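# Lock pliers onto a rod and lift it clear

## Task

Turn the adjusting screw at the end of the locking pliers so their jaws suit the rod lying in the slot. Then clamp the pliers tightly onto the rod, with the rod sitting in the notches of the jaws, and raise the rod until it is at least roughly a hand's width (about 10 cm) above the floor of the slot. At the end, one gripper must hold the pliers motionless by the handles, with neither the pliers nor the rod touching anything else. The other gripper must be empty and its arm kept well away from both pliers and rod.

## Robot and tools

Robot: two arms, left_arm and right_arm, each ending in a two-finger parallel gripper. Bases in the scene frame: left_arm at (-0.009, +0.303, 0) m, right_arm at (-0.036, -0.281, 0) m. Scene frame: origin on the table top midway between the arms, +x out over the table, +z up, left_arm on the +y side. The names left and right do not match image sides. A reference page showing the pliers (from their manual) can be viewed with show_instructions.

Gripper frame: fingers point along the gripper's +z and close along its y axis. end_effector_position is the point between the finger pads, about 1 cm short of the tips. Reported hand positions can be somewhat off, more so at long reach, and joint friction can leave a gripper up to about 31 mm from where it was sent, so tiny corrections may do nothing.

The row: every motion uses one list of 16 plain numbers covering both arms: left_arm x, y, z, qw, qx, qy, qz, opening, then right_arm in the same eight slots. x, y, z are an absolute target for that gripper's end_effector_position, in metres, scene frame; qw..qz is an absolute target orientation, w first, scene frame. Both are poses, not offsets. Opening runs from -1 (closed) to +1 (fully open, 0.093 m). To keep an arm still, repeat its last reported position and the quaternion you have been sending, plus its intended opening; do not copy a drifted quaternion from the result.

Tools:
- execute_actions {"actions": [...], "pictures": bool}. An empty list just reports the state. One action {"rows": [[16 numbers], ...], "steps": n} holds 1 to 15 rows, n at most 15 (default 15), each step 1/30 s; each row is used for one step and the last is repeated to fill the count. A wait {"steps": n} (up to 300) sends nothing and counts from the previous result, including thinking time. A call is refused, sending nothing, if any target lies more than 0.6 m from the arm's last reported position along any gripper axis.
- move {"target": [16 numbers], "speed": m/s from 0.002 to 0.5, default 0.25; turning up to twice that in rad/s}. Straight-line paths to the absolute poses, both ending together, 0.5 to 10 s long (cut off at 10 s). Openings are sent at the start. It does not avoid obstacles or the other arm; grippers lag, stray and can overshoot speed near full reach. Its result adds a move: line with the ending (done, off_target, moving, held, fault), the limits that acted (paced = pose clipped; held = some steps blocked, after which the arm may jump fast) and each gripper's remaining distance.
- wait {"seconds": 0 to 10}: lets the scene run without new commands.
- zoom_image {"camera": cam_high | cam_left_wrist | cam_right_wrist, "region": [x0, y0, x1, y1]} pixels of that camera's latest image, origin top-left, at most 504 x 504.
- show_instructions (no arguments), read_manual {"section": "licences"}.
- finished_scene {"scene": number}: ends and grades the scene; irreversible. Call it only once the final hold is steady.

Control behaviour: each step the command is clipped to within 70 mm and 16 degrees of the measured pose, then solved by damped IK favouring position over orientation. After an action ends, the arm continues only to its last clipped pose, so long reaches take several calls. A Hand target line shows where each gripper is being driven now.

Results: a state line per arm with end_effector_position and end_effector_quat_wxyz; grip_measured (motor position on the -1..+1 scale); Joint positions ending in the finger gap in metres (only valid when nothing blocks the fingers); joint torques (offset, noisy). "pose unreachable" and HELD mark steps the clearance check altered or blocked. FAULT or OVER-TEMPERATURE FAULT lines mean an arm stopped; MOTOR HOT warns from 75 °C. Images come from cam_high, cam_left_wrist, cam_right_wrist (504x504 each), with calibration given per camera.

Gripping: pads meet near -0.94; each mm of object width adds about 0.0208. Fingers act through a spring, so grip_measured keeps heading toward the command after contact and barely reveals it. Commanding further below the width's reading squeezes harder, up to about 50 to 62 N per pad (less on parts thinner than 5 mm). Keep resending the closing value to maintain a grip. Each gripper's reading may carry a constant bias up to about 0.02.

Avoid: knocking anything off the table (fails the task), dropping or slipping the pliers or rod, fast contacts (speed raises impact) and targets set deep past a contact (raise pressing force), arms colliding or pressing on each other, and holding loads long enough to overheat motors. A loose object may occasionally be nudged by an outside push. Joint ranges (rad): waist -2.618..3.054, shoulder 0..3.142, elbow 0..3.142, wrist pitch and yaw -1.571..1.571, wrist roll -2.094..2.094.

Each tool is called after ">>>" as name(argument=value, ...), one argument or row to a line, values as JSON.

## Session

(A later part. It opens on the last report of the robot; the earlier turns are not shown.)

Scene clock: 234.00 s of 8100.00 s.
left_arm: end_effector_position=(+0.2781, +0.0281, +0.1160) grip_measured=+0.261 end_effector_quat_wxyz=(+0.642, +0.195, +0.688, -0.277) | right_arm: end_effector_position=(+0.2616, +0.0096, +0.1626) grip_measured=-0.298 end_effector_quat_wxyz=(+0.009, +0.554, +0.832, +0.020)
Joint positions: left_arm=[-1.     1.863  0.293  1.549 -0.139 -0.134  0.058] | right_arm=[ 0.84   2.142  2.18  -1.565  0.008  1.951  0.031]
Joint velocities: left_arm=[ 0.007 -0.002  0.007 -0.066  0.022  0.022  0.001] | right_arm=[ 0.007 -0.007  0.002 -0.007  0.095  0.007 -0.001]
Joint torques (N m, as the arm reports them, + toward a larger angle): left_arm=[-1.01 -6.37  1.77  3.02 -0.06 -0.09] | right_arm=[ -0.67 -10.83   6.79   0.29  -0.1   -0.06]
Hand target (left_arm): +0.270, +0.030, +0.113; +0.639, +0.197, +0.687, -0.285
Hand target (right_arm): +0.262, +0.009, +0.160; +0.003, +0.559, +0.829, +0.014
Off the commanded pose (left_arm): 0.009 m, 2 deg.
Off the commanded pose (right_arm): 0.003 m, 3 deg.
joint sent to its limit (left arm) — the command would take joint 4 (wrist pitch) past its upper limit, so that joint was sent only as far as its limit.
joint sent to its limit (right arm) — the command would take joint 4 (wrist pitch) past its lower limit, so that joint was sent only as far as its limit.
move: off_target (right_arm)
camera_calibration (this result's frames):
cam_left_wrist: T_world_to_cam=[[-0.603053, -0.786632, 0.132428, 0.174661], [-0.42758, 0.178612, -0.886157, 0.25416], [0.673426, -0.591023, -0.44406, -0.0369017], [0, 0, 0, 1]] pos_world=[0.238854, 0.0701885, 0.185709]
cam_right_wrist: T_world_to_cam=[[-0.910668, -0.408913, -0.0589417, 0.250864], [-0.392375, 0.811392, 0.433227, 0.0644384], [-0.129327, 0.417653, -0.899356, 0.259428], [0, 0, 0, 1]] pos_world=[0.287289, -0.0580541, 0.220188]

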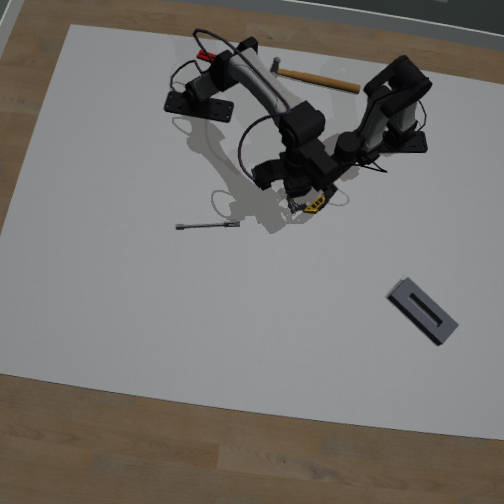

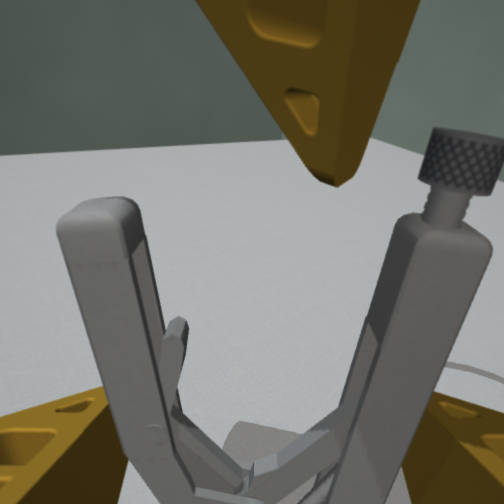

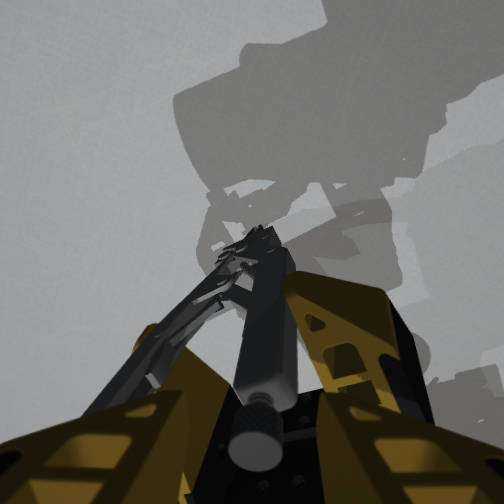

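>>> move(
  target=[0.27,0.03,0.113,0.6465,0.195,0.680,-0.288,0.25, 0.262,0.009,0.160,0,0.559,0.829,0,-0.84],
  speed=0.03,
)

>>> move(
  target=[0.27,0.03,0.113,0.6465,0.195,0.680,-0.288,0.25, 0.262,0.009,0.160,0,-0.375,0.927,0,-0.84],
  speed=0.4,
)

>>> move(
  target=[0.27,0.03,0.113,0.6465,0.195,0.680,-0.288,0.25, 0.262,0.009,0.160,0,-0.978,0.208,0,-0.84],
  speed=0.4,
)

Scene clock: 238.60 s of 8100.00 s.
left_arm: end_effector_position=(+0.2782, +0.0282, +0.1161) grip_measured=+0.261 end_effector_quat_wxyz=(+0.642, +0.195, +0.687, -0.277) | right_arm: end_effector_position=(+0.2610, +0.0095, +0.1626) grip_measured=-0.828 end_effector_quat_wxyz=(+0.007, +0.554, +0.832, +0.020)
Joint positions: left_arm=[-1.     1.863  0.293  1.549 -0.14  -0.134  0.058] | right_arm=[ 0.84   2.142  2.18  -1.567  0.006  1.951  0.005]
Joint velocities: left_arm=[-0.002 -0.012  0.022 -0.051 -0.037  0.022  0.   ] | right_arm=[ 0.002 -0.012 -0.002 -0.037 -0.037 -0.007  0.001]
Joint torques (N m, as the arm reports them, + toward a larger angle): left_arm=[-1.24 -6.49  1.58  2.99 -0.04 -0.1 ] | right_arm=[ -0.66 -10.65   6.93   0.32  -0.08  -0.06]
Hand target (left_arm): +0.270, +0.030, +0.113; +0.639, +0.197, +0.687, -0.285
Hand target (right_arm): +0.262, +0.009, +0.160; +0.003, +0.559, +0.829, +0.014
Off the commanded pose (left_arm): 0.009 m, 2 deg.
Off the commanded pose (right_arm): 0.003 m, 3 deg.
joint sent to its limit (left arm) — the command would take joint 4 (wrist pitch) past its upper limit, so that joint was sent only as far as its limit.
joint sent to its limit (right arm) — the command would take joint 4 (wrist pitch) past its lower limit, so that joint was sent only as far as its limit.
move: off_target (right_arm)
camera_calibration (this result's frames):
cam_left_wrist: T_world_to_cam=[[-0.60219, -0.787286, 0.132468, 0.174613], [-0.427538, 0.177889, -0.886322, 0.254296], [0.674225, -0.590369, -0.443718, -0.0371367], [0, 0, 0, 1]] pos_world=[0.23891, 0.0703098, 0.185779]
cam_right_wrist: T_world_to_cam=[[-0.910808, -0.408984, -0.0562301, 0.249871], [-0.391065, 0.811102, 0.43495, 0.0635787], [-0.132279, 0.418145, -0.898697, 0.259984], [0, 0, 0, 1]] pos_world=[0.286838, -0.0580869, 0.220044]

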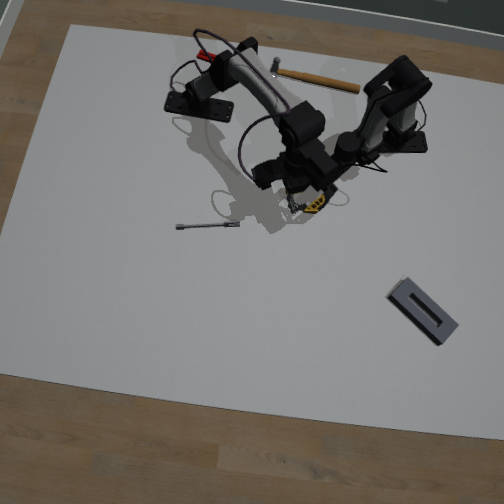

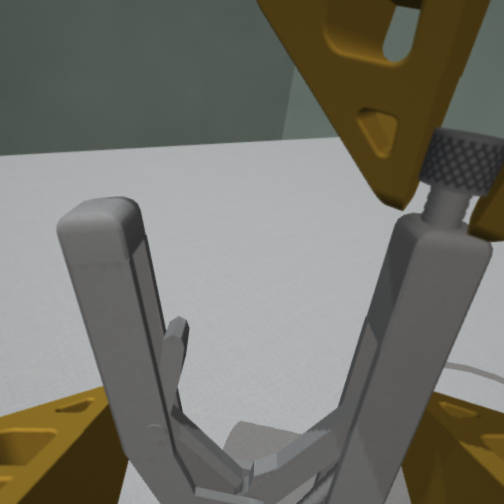

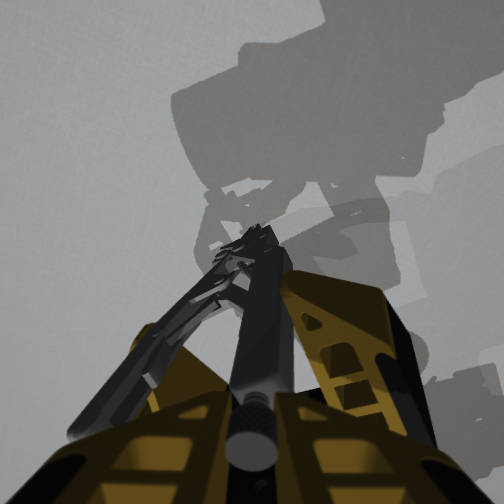

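Scene clock: 241.70 s of 8100.00 s.
left_arm: end_effector_position=(+0.2785, +0.0286, +0.1165) grip_measured=+0.259 end_effector_quat_wxyz=(+0.642, +0.192, +0.688, -0.278) | right_arm: end_effector_position=(+0.2587, +0.0118, +0.1626) grip_measured=-0.828 end_effector_quat_wxyz=(+0.017, -0.370, +0.929, +0.014)
Joint positions: left_arm=[-1.     1.863  0.293  1.551 -0.144 -0.14   0.058] | right_arm=[ 0.84   2.142  2.18  -1.567 -0.013  0.018  0.005]
Joint velocities: left_arm=[-0.007 -0.012 -0.017 -0.037  0.022 -0.066  0.   ] | right_arm=[-0.002 -0.022 -0.007 -0.022  0.037 -0.037 -0.   ]
Joint torques (N m, as the arm reports them, + toward a larger angle): left_arm=[-1.06 -6.45  1.61  3.02 -0.04  0.  ] | right_arm=[ -0.69 -10.75   7.05   0.44   0.05  -0.27]
Hand target (left_arm): +0.270, +0.030, +0.113; +0.639, +0.196, +0.687, -0.285
Hand target (right_arm): +0.262, +0.009, +0.160; +0.014, -0.375, +0.927, +0.006
Off the commanded pose (left_arm): 0.009 m, 2 deg.
Off the commanded pose (right_arm): 0.005 m, 3 deg.
joint sent to its limit (left arm) — the command would take joint 4 (wrist pitch) past its upper limit, so that joint was sent only as far as its limit.
joint sent to its limit (right arm) — the command would take joint 4 (wrist pitch) past its lower limit, so that joint was sent only as far as its limit.
move: off_target (right_arm)
camera_calibration (this result's frames):
cam_left_wrist: T_world_to_cam=[[-0.599313, -0.788406, 0.138708, 0.173576], [-0.43054, 0.171373, -0.886153, 0.255696], [0.674877, -0.590802, -0.442146, -0.037315], [0, 0, 0, 1]] pos_world=[0.239297, 0.0709832, 0.186011]
cam_right_wrist: T_world_to_cam=[[0.707127, -0.706515, -0.0284321, -0.170837], [-0.643246, -0.659459, 0.389034, 0.150956], [-0.293608, -0.256808, -0.920784, 0.312062], [0, 0, 0, 1]] pos_world=[0.309529, 0.0589901, 0.223757]

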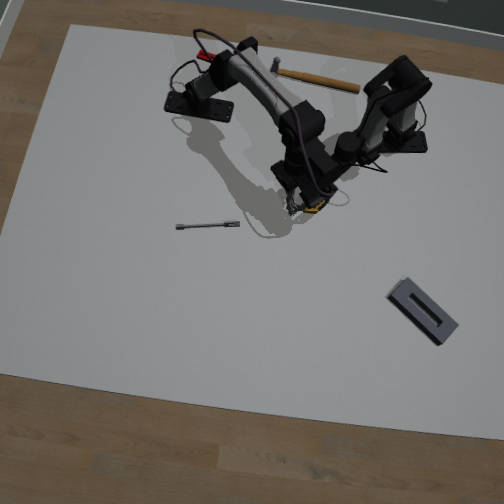

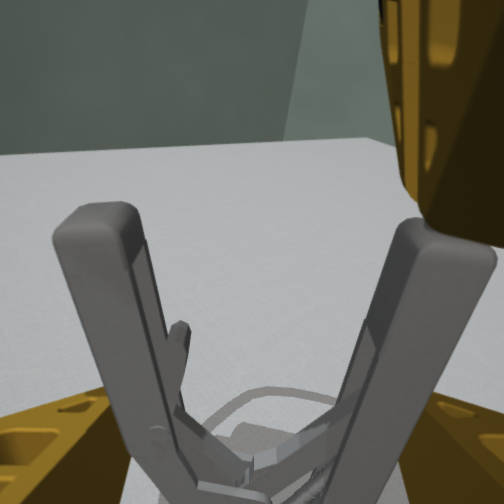

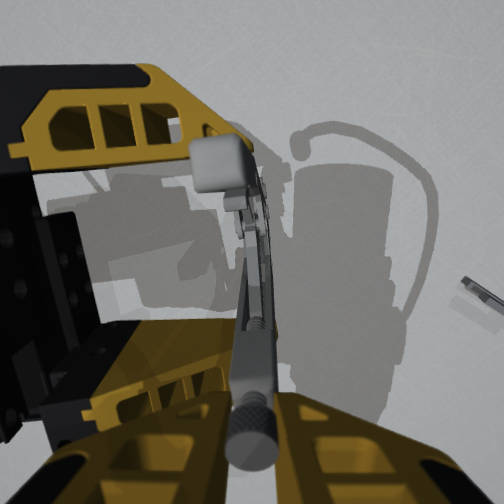

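Scene clock: 244.83 s of 8100.00 s.
left_arm: end_effector_position=(+0.2775, +0.0274, +0.1166) grip_measured=+0.258 end_effector_quat_wxyz=(+0.645, +0.202, +0.685, -0.274) | right_arm: end_effector_position=(+0.2570, +0.0111, +0.1626) grip_measured=-0.829 end_effector_quat_wxyz=(-0.019, +0.977, -0.213, +0.002)
Joint positions: left_arm=[-1.001  1.863  0.293  1.551 -0.136 -0.117  0.058] | right_arm=[ 0.84   2.142  2.18  -1.574 -0.018 -1.935  0.005]
Joint velocities: left_arm=[-0.012 -0.002  0.007 -0.007  0.037 -0.037 -0.   ] | right_arm=[-0.022  0.007  0.007 -0.081  0.022 -0.051 -0.001]
Joint torques (N m, as the arm reports them, + toward a larger angle): left_arm=[-1.08 -6.38  1.69  2.99 -0.11 -0.3 ] | right_arm=[ -0.68 -10.63   6.93   0.41   0.03  -0.25]
Hand target (left_arm): +0.270, +0.030, +0.113; +0.639, +0.197, +0.687, -0.285
Hand target (right_arm): +0.262, +0.009, +0.160; -0.013, +0.978, -0.208, +0.008
Off the commanded pose (left_arm): 0.009 m, 2 deg.
Off the commanded pose (right_arm): 0.006 m, 2 deg.
joint sent to its limit (left arm) — the command would take joint 4 (wrist pitch) past its upper limit, so that joint was sent only as far as its limit.
joint sent to its limit (right arm) — the command would take joint 4 (wrist pitch) past its lower limit, so that joint was sent only as far as its limit.
move: done
camera_calibration (this result's frames):
cam_left_wrist: T_world_to_cam=[[-0.608165, -0.785311, 0.115854, 0.177029], [-0.415749, 0.19078, -0.889244, 0.251267], [0.676231, -0.588974, -0.442518, -0.0376874], [0, 0, 0, 1]] pos_world=[0.237613, 0.0688897, 0.186251]
cam_right_wrist: T_world_to_cam=[[0.392542, 0.91944, 0.0232483, -0.115744], [0.828913, -0.364619, 0.424213, -0.237928], [0.398515, -0.147251, -0.905264, 0.129712], [0, 0, 0, 1]] pos_world=[0.190964, 0.0387666, 0.221047]

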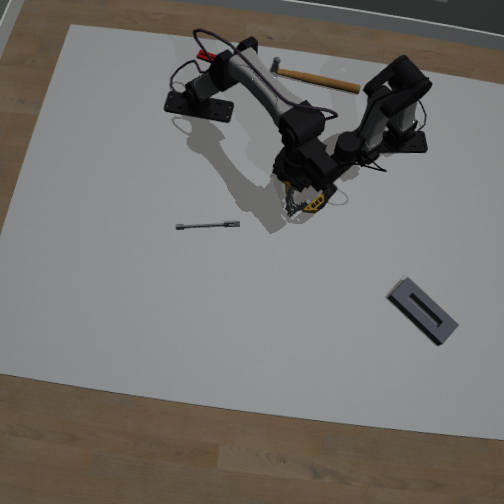

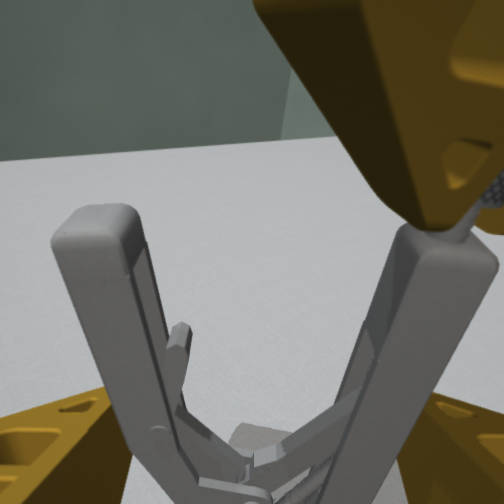

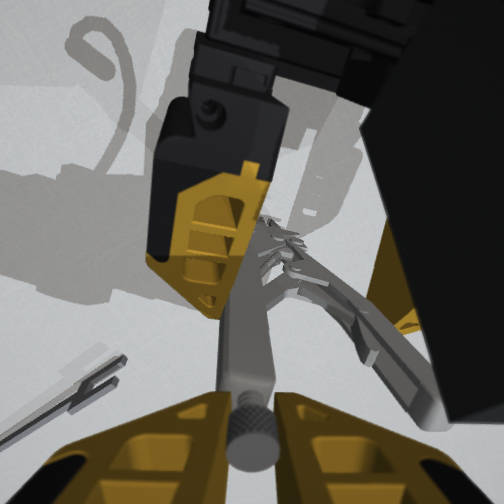

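>>> move(
  target=[0.27,0.03,0.113,0.6465,0.195,0.680,-0.288,0.25, 0.262,0.009,0.160,0,-0.978,0.208,0,-0.4],
  speed=0.4,
)

>>> move(
  target=[0.27,0.03,0.113,0.6465,0.195,0.680,-0.288,0.25, 0.262,0.009,0.164,0,-0.375,0.927,0,-0.4],
  speed=0.5,
)

>>> move(
  target=[0.27,0.03,0.113,0.6465,0.195,0.680,-0.288,0.25, 0.262,0.009,0.164,0,0.559,0.829,0,-0.4],
  speed=0.5,
)

>>> move(
  target=[0.27,0.03,0.113,0.6465,0.195,0.680,-0.288,0.25, 0.262,0.009,0.164,0,0.559,0.829,0,-0.84],
  speed=0.4,
)

>>> move(
  target=[0.27,0.03,0.113,0.6465,0.195,0.680,-0.288,0.25, 0.262,0.009,0.164,0,-0.375,0.927,0,-0.84],
  speed=0.4,
)

>>> move(
  target=[0.27,0.03,0.113,0.6465,0.195,0.680,-0.288,0.25, 0.262,0.009,0.164,0,-0.978,0.208,0,-0.84],
  speed=0.4,
)

>>> move(
  target=[0.27,0.03,0.113,0.6465,0.195,0.680,-0.288,0.25, 0.262,0.009,0.164,0,-0.978,0.208,0,-0.4],
  speed=0.4,
)

Scene clock: 251.87 s of 8100.00 s.
left_arm: end_effector_position=(+0.2775, +0.0273, +0.1167) grip_measured=+0.258 end_effector_quat_wxyz=(+0.643, +0.197, +0.686, -0.279) | right_arm: end_effector_position=(+0.2579, +0.0102, +0.1625) grip_measured=-0.401 end_effector_quat_wxyz=(-0.017, +0.978, -0.209, +0.005)
Joint positions: left_arm=[-1.001  1.863  0.293  1.551 -0.136 -0.132  0.058] | right_arm=[ 0.84   2.142  2.18  -1.574 -0.01  -1.942  0.026]
Joint velocities: left_arm=[-0.002 -0.012 -0.002 -0.007  0.022 -0.007 -0.001] | right_arm=[-0.051  0.007  0.002 -0.007  0.037 -0.007 -0.   ]
Joint torques (N m, as the arm reports them, + toward a larger angle): left_arm=[-0.96 -6.48  1.65  2.97 -0.11 -0.09] | right_arm=[ -0.63 -10.38   6.86   0.4   -0.02  -0.2 ]
Hand target (left_arm): +0.270, +0.030, +0.113; +0.639, +0.197, +0.687, -0.285
Hand target (right_arm): +0.262, +0.009, +0.160; -0.012, +0.978, -0.208, +0.008
Off the commanded pose (left_arm): 0.009 m, 1 deg.
Off the commanded pose (right_arm): 0.005 m, 2 deg.
joint sent to its limit (left arm) — the command would take joint 4 (wrist pitch) past its upper limit, so that joint was sent only as far as its limit.
joint sent to its limit (right arm) — the command would take joint 4 (wrist pitch) past its lower limit, so that joint was sent only as far as its limit.
move: done
camera_calibration (this result's frames):
cam_left_wrist: T_world_to_cam=[[-0.607068, -0.783768, 0.131056, 0.174835], [-0.424122, 0.1801, -0.887516, 0.253755], [0.672003, -0.594367, -0.441746, -0.0364195], [0, 0, 0, 1]] pos_world=[0.238234, 0.069682, 0.186211]
cam_right_wrist: T_world_to_cam=[[0.385992, 0.922278, 0.0203219, -0.11312], [0.829038, -0.356462, 0.430848, -0.240196], [0.404606, -0.149456, -0.902196, 0.127155], [0, 0, 0, 1]] pos_world=[0.191347, 0.0377113, 0.220505]

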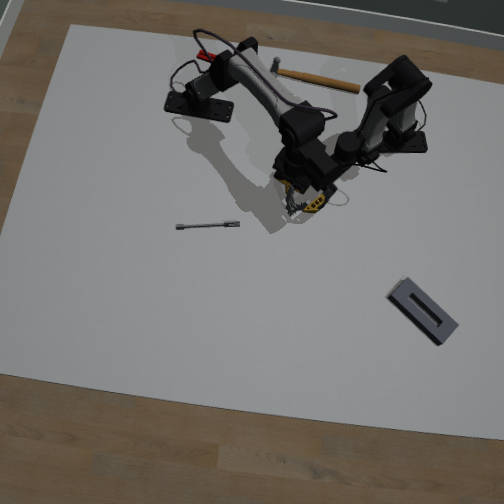

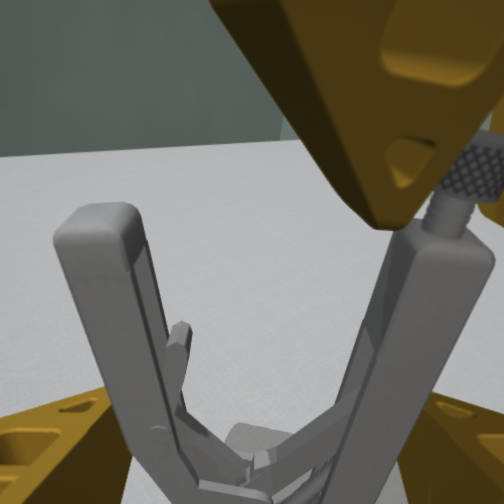

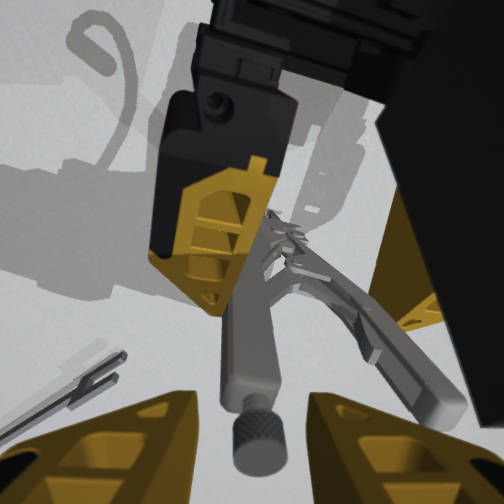

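Scene clock: 254.57 s of 8100.00 s.
left_arm: end_effector_position=(+0.2775, +0.0273, +0.1167) grip_measured=+0.258 end_effector_quat_wxyz=(+0.642, +0.197, +0.686, -0.279) | right_arm: end_effector_position=(+0.2582, +0.0099, +0.1625) grip_measured=-0.401 end_effector_quat_wxyz=(+0.015, -0.382, +0.924, +0.010)
Joint positions: left_arm=[-1.001  1.863  0.293  1.551 -0.136 -0.133  0.058] | right_arm=[ 0.84   2.142  2.18  -1.574 -0.007 -0.006  0.026]
Joint velocities: left_arm=[-0.017 -0.017  0.007 -0.007 -0.007  0.022 -0.   ] | right_arm=[-0.002 -0.002 -0.007  0.066 -0.007  0.007 -0.   ]
Joint torques (N m, as the arm reports them, + toward a larger angle): left_arm=[-1.17 -6.5   1.7   2.95 -0.11 -0.08] | right_arm=[ -0.72 -11.48   7.18   0.52   0.    -0.01]
Hand target (left_arm): +0.270, +0.030, +0.113; +0.639, +0.197, +0.687, -0.285
Hand target (right_arm): +0.262, +0.009, +0.164; +0.018, -0.375, +0.927, +0.008
Off the commanded pose (left_arm): 0.009 m, 1 deg.
Off the commanded pose (right_arm): 0.004 m, 2 deg.
joint sent to its limit (left arm) — the command would take joint 4 (wrist pitch) past its upper limit, so that joint was sent only as far as its limit.
joint sent to its limit (right arm) — the command would take joint 4 (wrist pitch) past its lower limit, so that joint was sent only as far as its limit.
move: done
camera_calibration (this result's frames):
cam_left_wrist: T_world_to_cam=[[-0.606993, -0.783699, 0.131812, 0.174724], [-0.424555, 0.179571, -0.887416, 0.253878], [0.671798, -0.594617, -0.441722, -0.0363585], [0, 0, 0, 1]] pos_world=[0.238267, 0.0697224, 0.186205]
cam_right_wrist: T_world_to_cam=[[0.724255, -0.689195, -0.0215398, -0.177565], [-0.626898, -0.671155, 0.395663, 0.144167], [-0.287146, -0.273058, -0.918143, 0.309393], [0, 0, 0, 1]] pos_world=[0.307822, 0.0588634, 0.223201]

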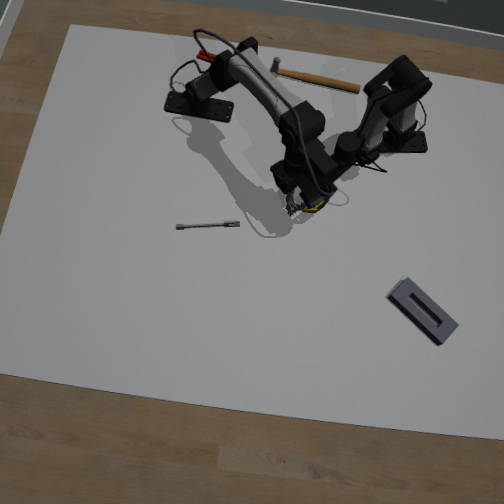

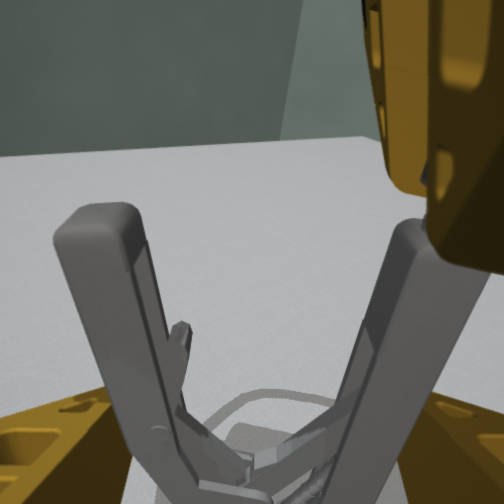

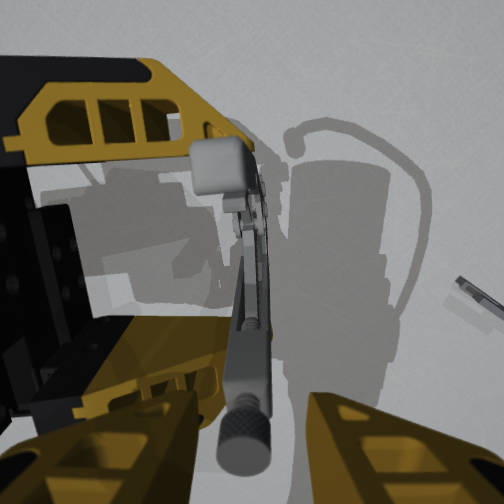

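Scene clock: 257.30 s of 8100.00 s.
left_arm: end_effector_position=(+0.2775, +0.0273, +0.1167) grip_measured=+0.258 end_effector_quat_wxyz=(+0.642, +0.197, +0.686, -0.279) | right_arm: end_effector_position=(+0.2586, +0.0095, +0.1625) grip_measured=-0.401 end_effector_quat_wxyz=(+0.001, +0.553, +0.833, +0.017)
Joint positions: left_arm=[-1.001  1.863  0.293  1.551 -0.136 -0.133  0.058] | right_arm=[ 0.84   2.142  2.18  -1.574 -0.004  1.949  0.026]
Joint velocities: left_arm=[-0.007 -0.007  0.002  0.007 -0.007 -0.037 -0.001] | right_arm=[ 0.012  0.007  0.007 -0.037  0.066  0.007 -0.001]
Joint torques (N m, as the arm reports them, + toward a larger angle): left_arm=[-1.08 -6.46  1.74  2.99 -0.11 -0.1 ] | right_arm=[ -0.64 -11.39   7.1    0.4    0.02  -0.1 ]
Hand target (left_arm): +0.270, +0.030, +0.113; +0.639, +0.197, +0.687, -0.285
Hand target (right_arm): +0.262, +0.009, +0.164; +0.004, +0.559, +0.829, +0.020
Off the commanded pose (left_arm): 0.009 m, 1 deg.
Off the commanded pose (right_arm): 0.004 m, 2 deg.
joint sent to its limit (left arm) — the command would take joint 4 (wrist pitch) past its upper limit, so that joint was sent only as far as its limit.
joint sent to its limit (right arm) — the command would take joint 4 (wrist pitch) past its lower limit, so that joint was sent only as far as its limit.
move: done
camera_calibration (this result's frames):
cam_left_wrist: T_world_to_cam=[[-0.606956, -0.783665, 0.13219, 0.174668], [-0.424772, 0.179307, -0.887366, 0.25394], [0.671695, -0.594742, -0.44171, -0.0363279], [0, 0, 0, 1]] pos_world=[0.238284, 0.0697425, 0.186202]
cam_right_wrist: T_world_to_cam=[[-0.910174, -0.411659, -0.0460438, 0.24585], [-0.388254, 0.809079, 0.441191, 0.0609718], [-0.144367, 0.419437, -0.896231, 0.262332], [0, 0, 0, 1]] pos_world=[0.285311, -0.0581566, 0.21953]

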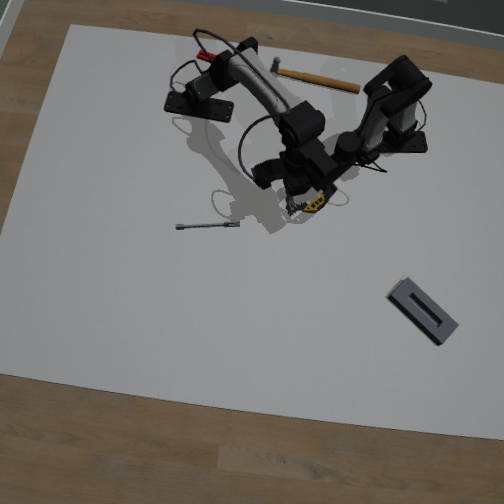

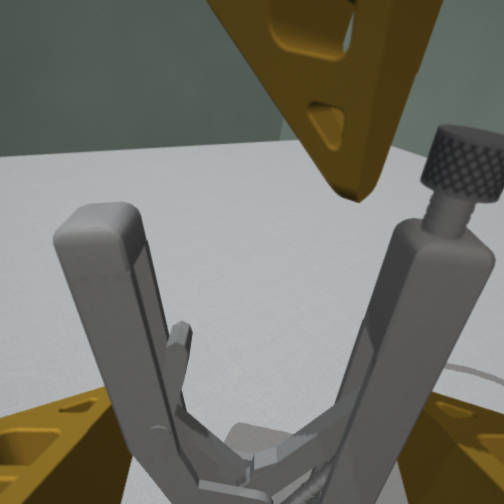

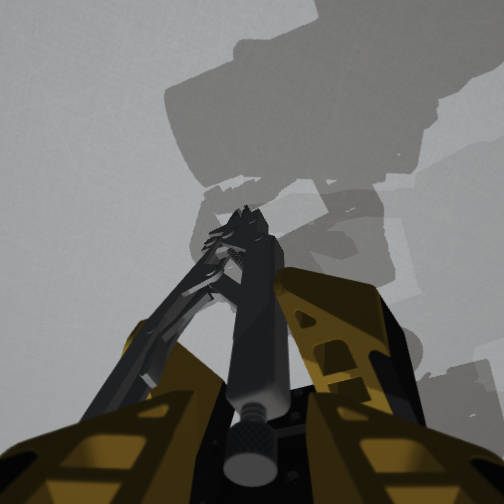

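Scene clock: 258.00 s of 8100.00 s.
left_arm: end_effector_position=(+0.2774, +0.0273, +0.1167) grip_measured=+0.258 end_effector_quat_wxyz=(+0.642, +0.197, +0.686, -0.279) | right_arm: end_effector_position=(+0.2586, +0.0095, +0.1625) grip_measured=-0.828 end_effector_quat_wxyz=(+0.001, +0.553, +0.833, +0.017)
Joint positions: left_arm=[-1.001  1.863  0.293  1.551 -0.135 -0.133  0.058] | right_arm=[ 0.84   2.142  2.18  -1.574 -0.004  1.95   0.005]
Joint velocities: left_arm=[ 0.007  0.007 -0.012  0.037 -0.022 -0.051 -0.001] | right_arm=[ 0.012 -0.002 -0.002 -0.022  0.022 -0.022 -0.001]
Joint torques (N m, as the arm reports them, + toward a larger angle): left_arm=[-0.96 -6.45  1.64  2.99 -0.12 -0.06] | right_arm=[ -0.67 -11.4    7.13   0.38   0.02  -0.02]
Hand target (left_arm): +0.270, +0.030, +0.113; +0.639, +0.197, +0.687, -0.284
Hand target (right_arm): +0.262, +0.009, +0.164; +0.004, +0.559, +0.829, +0.020
Off the commanded pose (left_arm): 0.009 m, 1 deg.
Off the commanded pose (right_arm): 0.004 m, 2 deg.
joint sent to its limit (left arm) — the command would take joint 4 (wrist pitch) past its upper limit, so that joint was sent only as far as its limit.
joint sent to its limit (right arm) — the command would take joint 4 (wrist pitch) past its lower limit, so that joint was sent only as far as its limit.
move: done
camera_calibration (this result's frames):
cam_left_wrist: T_world_to_cam=[[-0.607291, -0.783467, 0.131819, 0.174736], [-0.424491, 0.179729, -0.887415, 0.253848], [0.671569, -0.594876, -0.441723, -0.0362898], [0, 0, 0, 1]] pos_world=[0.238243, 0.0696881, 0.186205]
cam_right_wrist: T_world_to_cam=[[-0.910646, -0.410617, -0.0460255, 0.245959], [-0.387315, 0.809512, 0.441222, 0.0607196], [-0.143915, 0.419624, -0.896217, 0.262211], [0, 0, 0, 1]] pos_world=[0.285235, -0.0581885, 0.219527]

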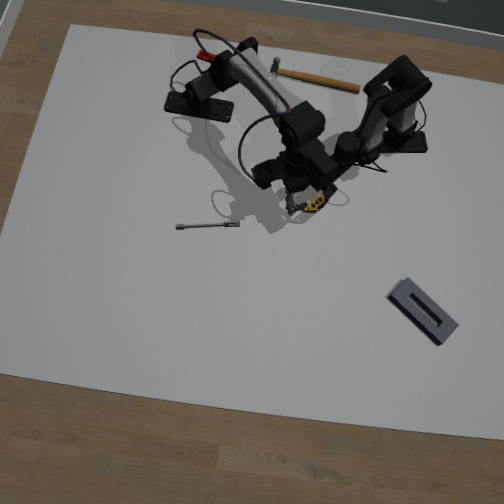

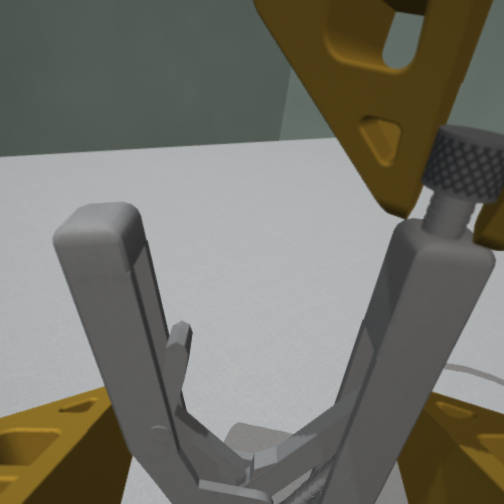

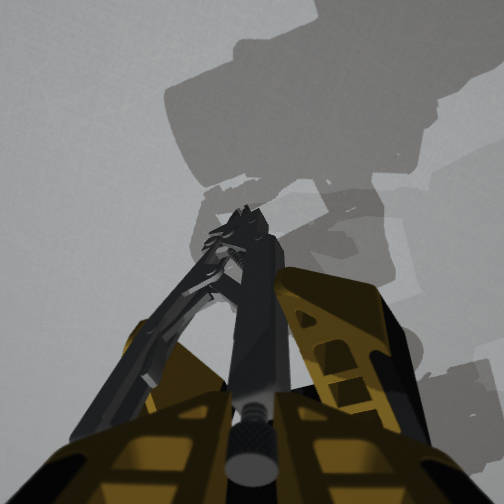

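Scene clock: 261.10 s of 8100.00 s.
left_arm: end_effector_position=(+0.2760, +0.0257, +0.1167) grip_measured=+0.257 end_effector_quat_wxyz=(+0.642, +0.202, +0.685, -0.281) | right_arm: end_effector_position=(+0.2580, +0.0116, +0.1626) grip_measured=-0.828 end_effector_quat_wxyz=(+0.015, -0.370, +0.929, +0.015)
Joint positions: left_arm=[-1.003  1.863  0.293  1.551 -0.127 -0.128  0.058] | right_arm=[ 0.84   2.142  2.18  -1.57  -0.015  0.018  0.005]
Joint velocities: left_arm=[ 0.002 -0.012  0.007  0.037  0.022 -0.007 -0.001] | right_arm=[ 0.002  0.007 -0.002 -0.007  0.081  0.007 -0.001]
Joint torques (N m, as the arm reports them, + toward a larger angle): left_arm=[-0.92 -6.6   1.76  3.01 -0.21 -0.17] | right_arm=[ -0.75 -11.47   7.19   0.48   0.06  -0.24]
Hand target (left_arm): +0.270, +0.030, +0.113; +0.639, +0.197, +0.687, -0.285
Hand target (right_arm): +0.262, +0.009, +0.164; +0.019, -0.375, +0.927, +0.008
Off the commanded pose (left_arm): 0.008 m, 1 deg.
Off the commanded pose (right_arm): 0.005 m, 2 deg.
joint sent to its limit (left arm) — the command would take joint 4 (wrist pitch) past its upper limit, so that joint was sent only as far as its limit.
joint sent to its limit (right arm) — the command would take joint 4 (wrist pitch) past its lower limit, so that joint was sent only as far as its limit.
move: done
camera_calibration (this result's frames):
cam_left_wrist: T_world_to_cam=[[-0.615799, -0.777591, 0.127063, 0.175341], [-0.419872, 0.187401, -0.888025, 0.252129], [0.666708, -0.600195, -0.44189, -0.0348017], [0, 0, 0, 1]] pos_world=[0.237039, 0.0682064, 0.186239]
cam_right_wrist: T_world_to_cam=[[0.707086, -0.706476, -0.0303599, -0.170188], [-0.641931, -0.659308, 0.391455, 0.14964], [-0.29657, -0.257304, -0.919696, 0.312376], [0, 0, 0, 1]] pos_world=[0.309037, 0.0588007, 0.223547]

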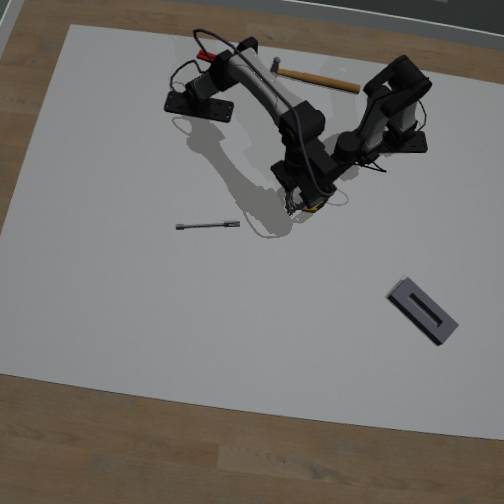

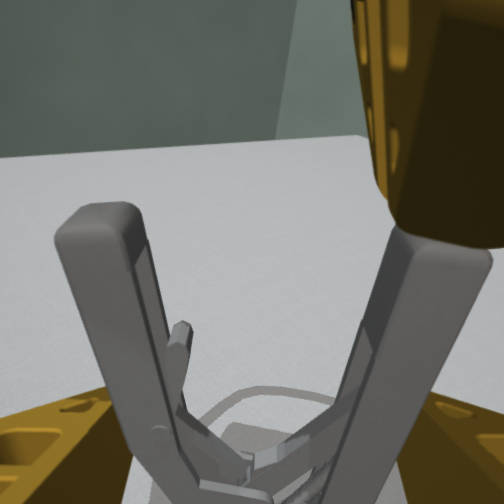

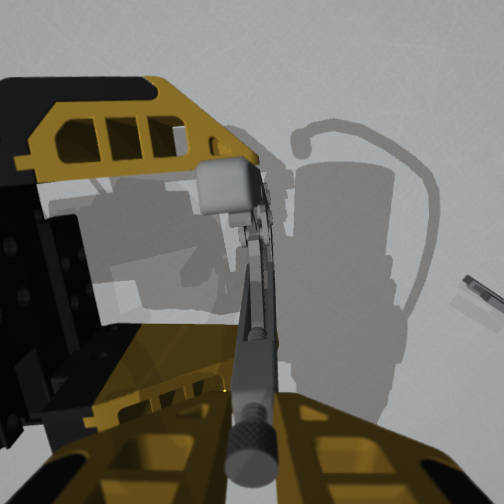

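Scene clock: 264.23 s of 8100.00 s.
left_arm: end_effector_position=(+0.2770, +0.0268, +0.1169) grip_measured=+0.256 end_effector_quat_wxyz=(+0.644, +0.201, +0.685, -0.276) | right_arm: end_effector_position=(+0.2570, +0.0111, +0.1626) grip_measured=-0.829 end_effector_quat_wxyz=(-0.019, +0.977, -0.212, +0.002)
Joint positions: left_arm=[-1.003  1.863  0.293  1.552 -0.136 -0.122  0.057] | right_arm=[ 0.84   2.142  2.18  -1.574 -0.018 -1.937  0.005]
Joint velocities: left_arm=[-0.007  0.002  0.002  0.007  0.022 -0.022  0.001] | right_arm=[ 0.007 -0.007  0.002 -0.051  0.007  0.022  0.001]
Joint torques (N m, as the arm reports them, + toward a larger angle): left_arm=[-0.86 -6.54  1.67  2.95 -0.13 -0.21] | right_arm=[ -0.78 -11.39   7.07   0.4    0.02  -0.17]
Hand target (left_arm): +0.270, +0.030, +0.113; +0.639, +0.197, +0.687, -0.285
Hand target (right_arm): +0.262, +0.009, +0.164; -0.017, +0.978, -0.208, +0.011
Off the commanded pose (left_arm): 0.009 m, 2 deg.
Off the commanded pose (right_arm): 0.006 m, 2 deg.
joint sent to its limit (left arm) — the command would take joint 4 (wrist pitch) past its upper limit, so that joint was sent only as far as its limit.
joint sent to its limit (right arm) — the command would take joint 4 (wrist pitch) past its lower limit, so that joint was sent only as far as its limit.
move: done
camera_calibration (this result's frames):
cam_left_wrist: T_world_to_cam=[[-0.609535, -0.783358, 0.121726, 0.175825], [-0.417889, 0.187012, -0.889042, 0.252061], [0.673674, -0.59277, -0.441347, -0.0368635], [0, 0, 0, 1]] pos_world=[0.237339, 0.0687436, 0.186421]
cam_right_wrist: T_world_to_cam=[[0.390787, 0.920187, 0.0232545, -0.115302], [0.829577, -0.363029, 0.424279, -0.238127], [0.398858, -0.146512, -0.905233, 0.129611], [0, 0, 0, 1]] pos_world=[0.190907, 0.0386421, 0.221042]

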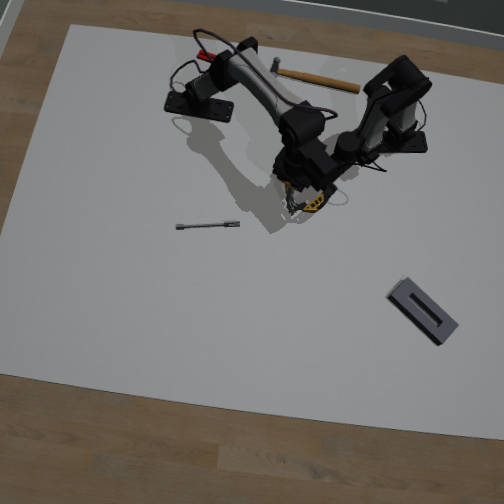

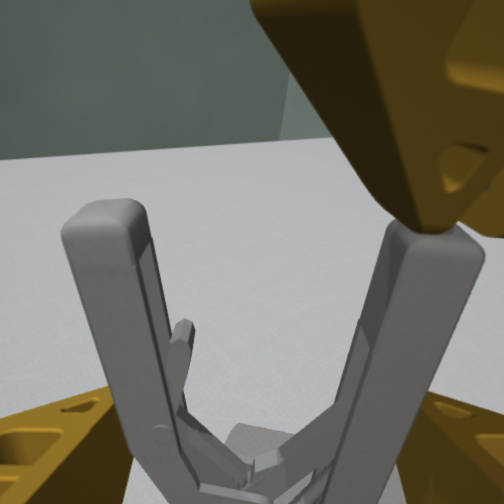

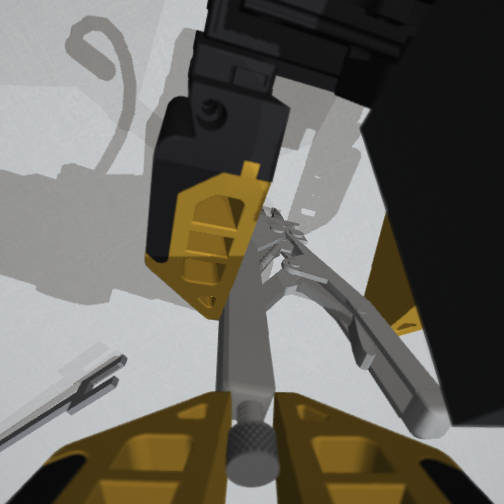

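Scene clock: 264.93 s of 8100.00 s.
left_arm: end_effector_position=(+0.2770, +0.0268, +0.1169) grip_measured=+0.256 end_effector_quat_wxyz=(+0.642, +0.198, +0.686, -0.279) | right_arm: end_effector_position=(+0.2578, +0.0102, +0.1625) grip_measured=-0.401 end_effector_quat_wxyz=(-0.017, +0.978, -0.210, +0.005)
Joint positions: left_arm=[-1.003  1.863  0.293  1.552 -0.136 -0.132  0.057] | right_arm=[ 0.84   2.142  2.18  -1.574 -0.01  -1.942  0.026]
Joint velocities: left_arm=[-0.002 -0.002 -0.002 -0.037  0.037  0.051  0.001] | right_arm=[-0.042  0.012 -0.017 -0.007 -0.022 -0.037 -0.001]
Joint torques (N m, as the arm reports them, + toward a larger angle): left_arm=[-0.94 -6.6   1.73  2.97 -0.09 -0.03] | right_arm=[ -0.58 -11.63   7.13   0.4   -0.06  -0.25]
Hand target (left_arm): +0.270, +0.030, +0.113; +0.639, +0.197, +0.687, -0.285
Hand target (right_arm): +0.262, +0.009, +0.164; -0.017, +0.978, -0.208, +0.011
Off the commanded pose (left_arm): 0.009 m, 1 deg.
Off the commanded pose (right_arm): 0.005 m, 2 deg.
joint sent to its limit (left arm) — the command would take joint 4 (wrist pitch) past its upper limit, so that joint was sent only as far as its limit.
joint sent to its limit (right arm) — the command would take joint 4 (wrist pitch) past its lower limit, so that joint was sent only as far as its limit.
move: done
camera_calibration (this result's frames):
cam_left_wrist: T_world_to_cam=[[-0.608593, -0.782501, 0.131559, 0.174392], [-0.423536, 0.180146, -0.887786, 0.253663], [0.670994, -0.59602, -0.441053, -0.0360685], [0, 0, 0, 1]] pos_world=[0.237771, 0.0692679, 0.186347]
cam_right_wrist: T_world_to_cam=[[0.386337, 0.922131, 0.0204707, -0.113256], [0.829027, -0.356888, 0.430517, -0.240081], [0.404299, -0.149354, -0.90235, 0.127284], [0, 0, 0, 1]] pos_world=[0.191328, 0.0377655, 0.220532]

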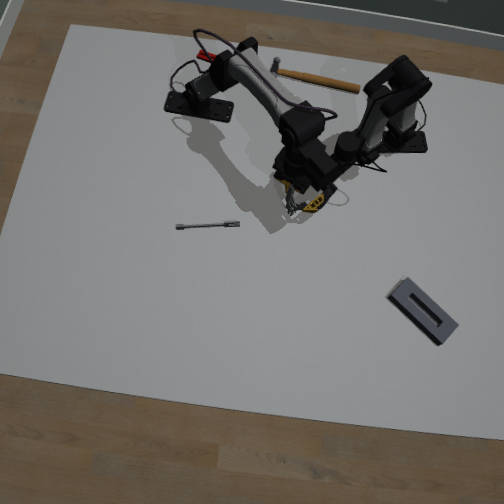

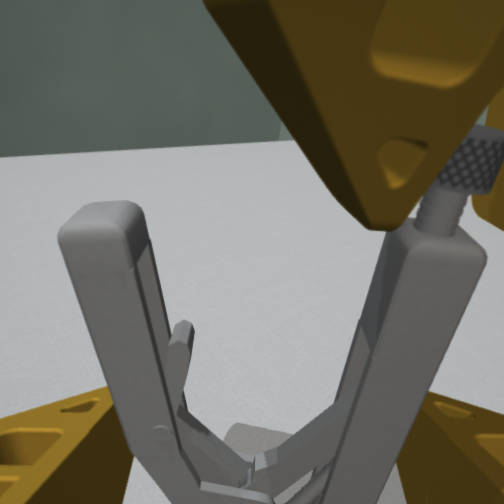

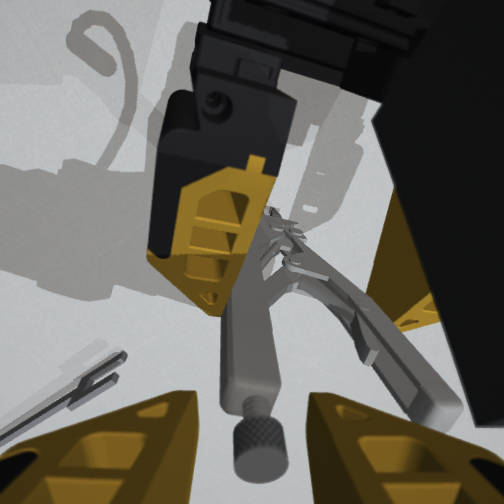

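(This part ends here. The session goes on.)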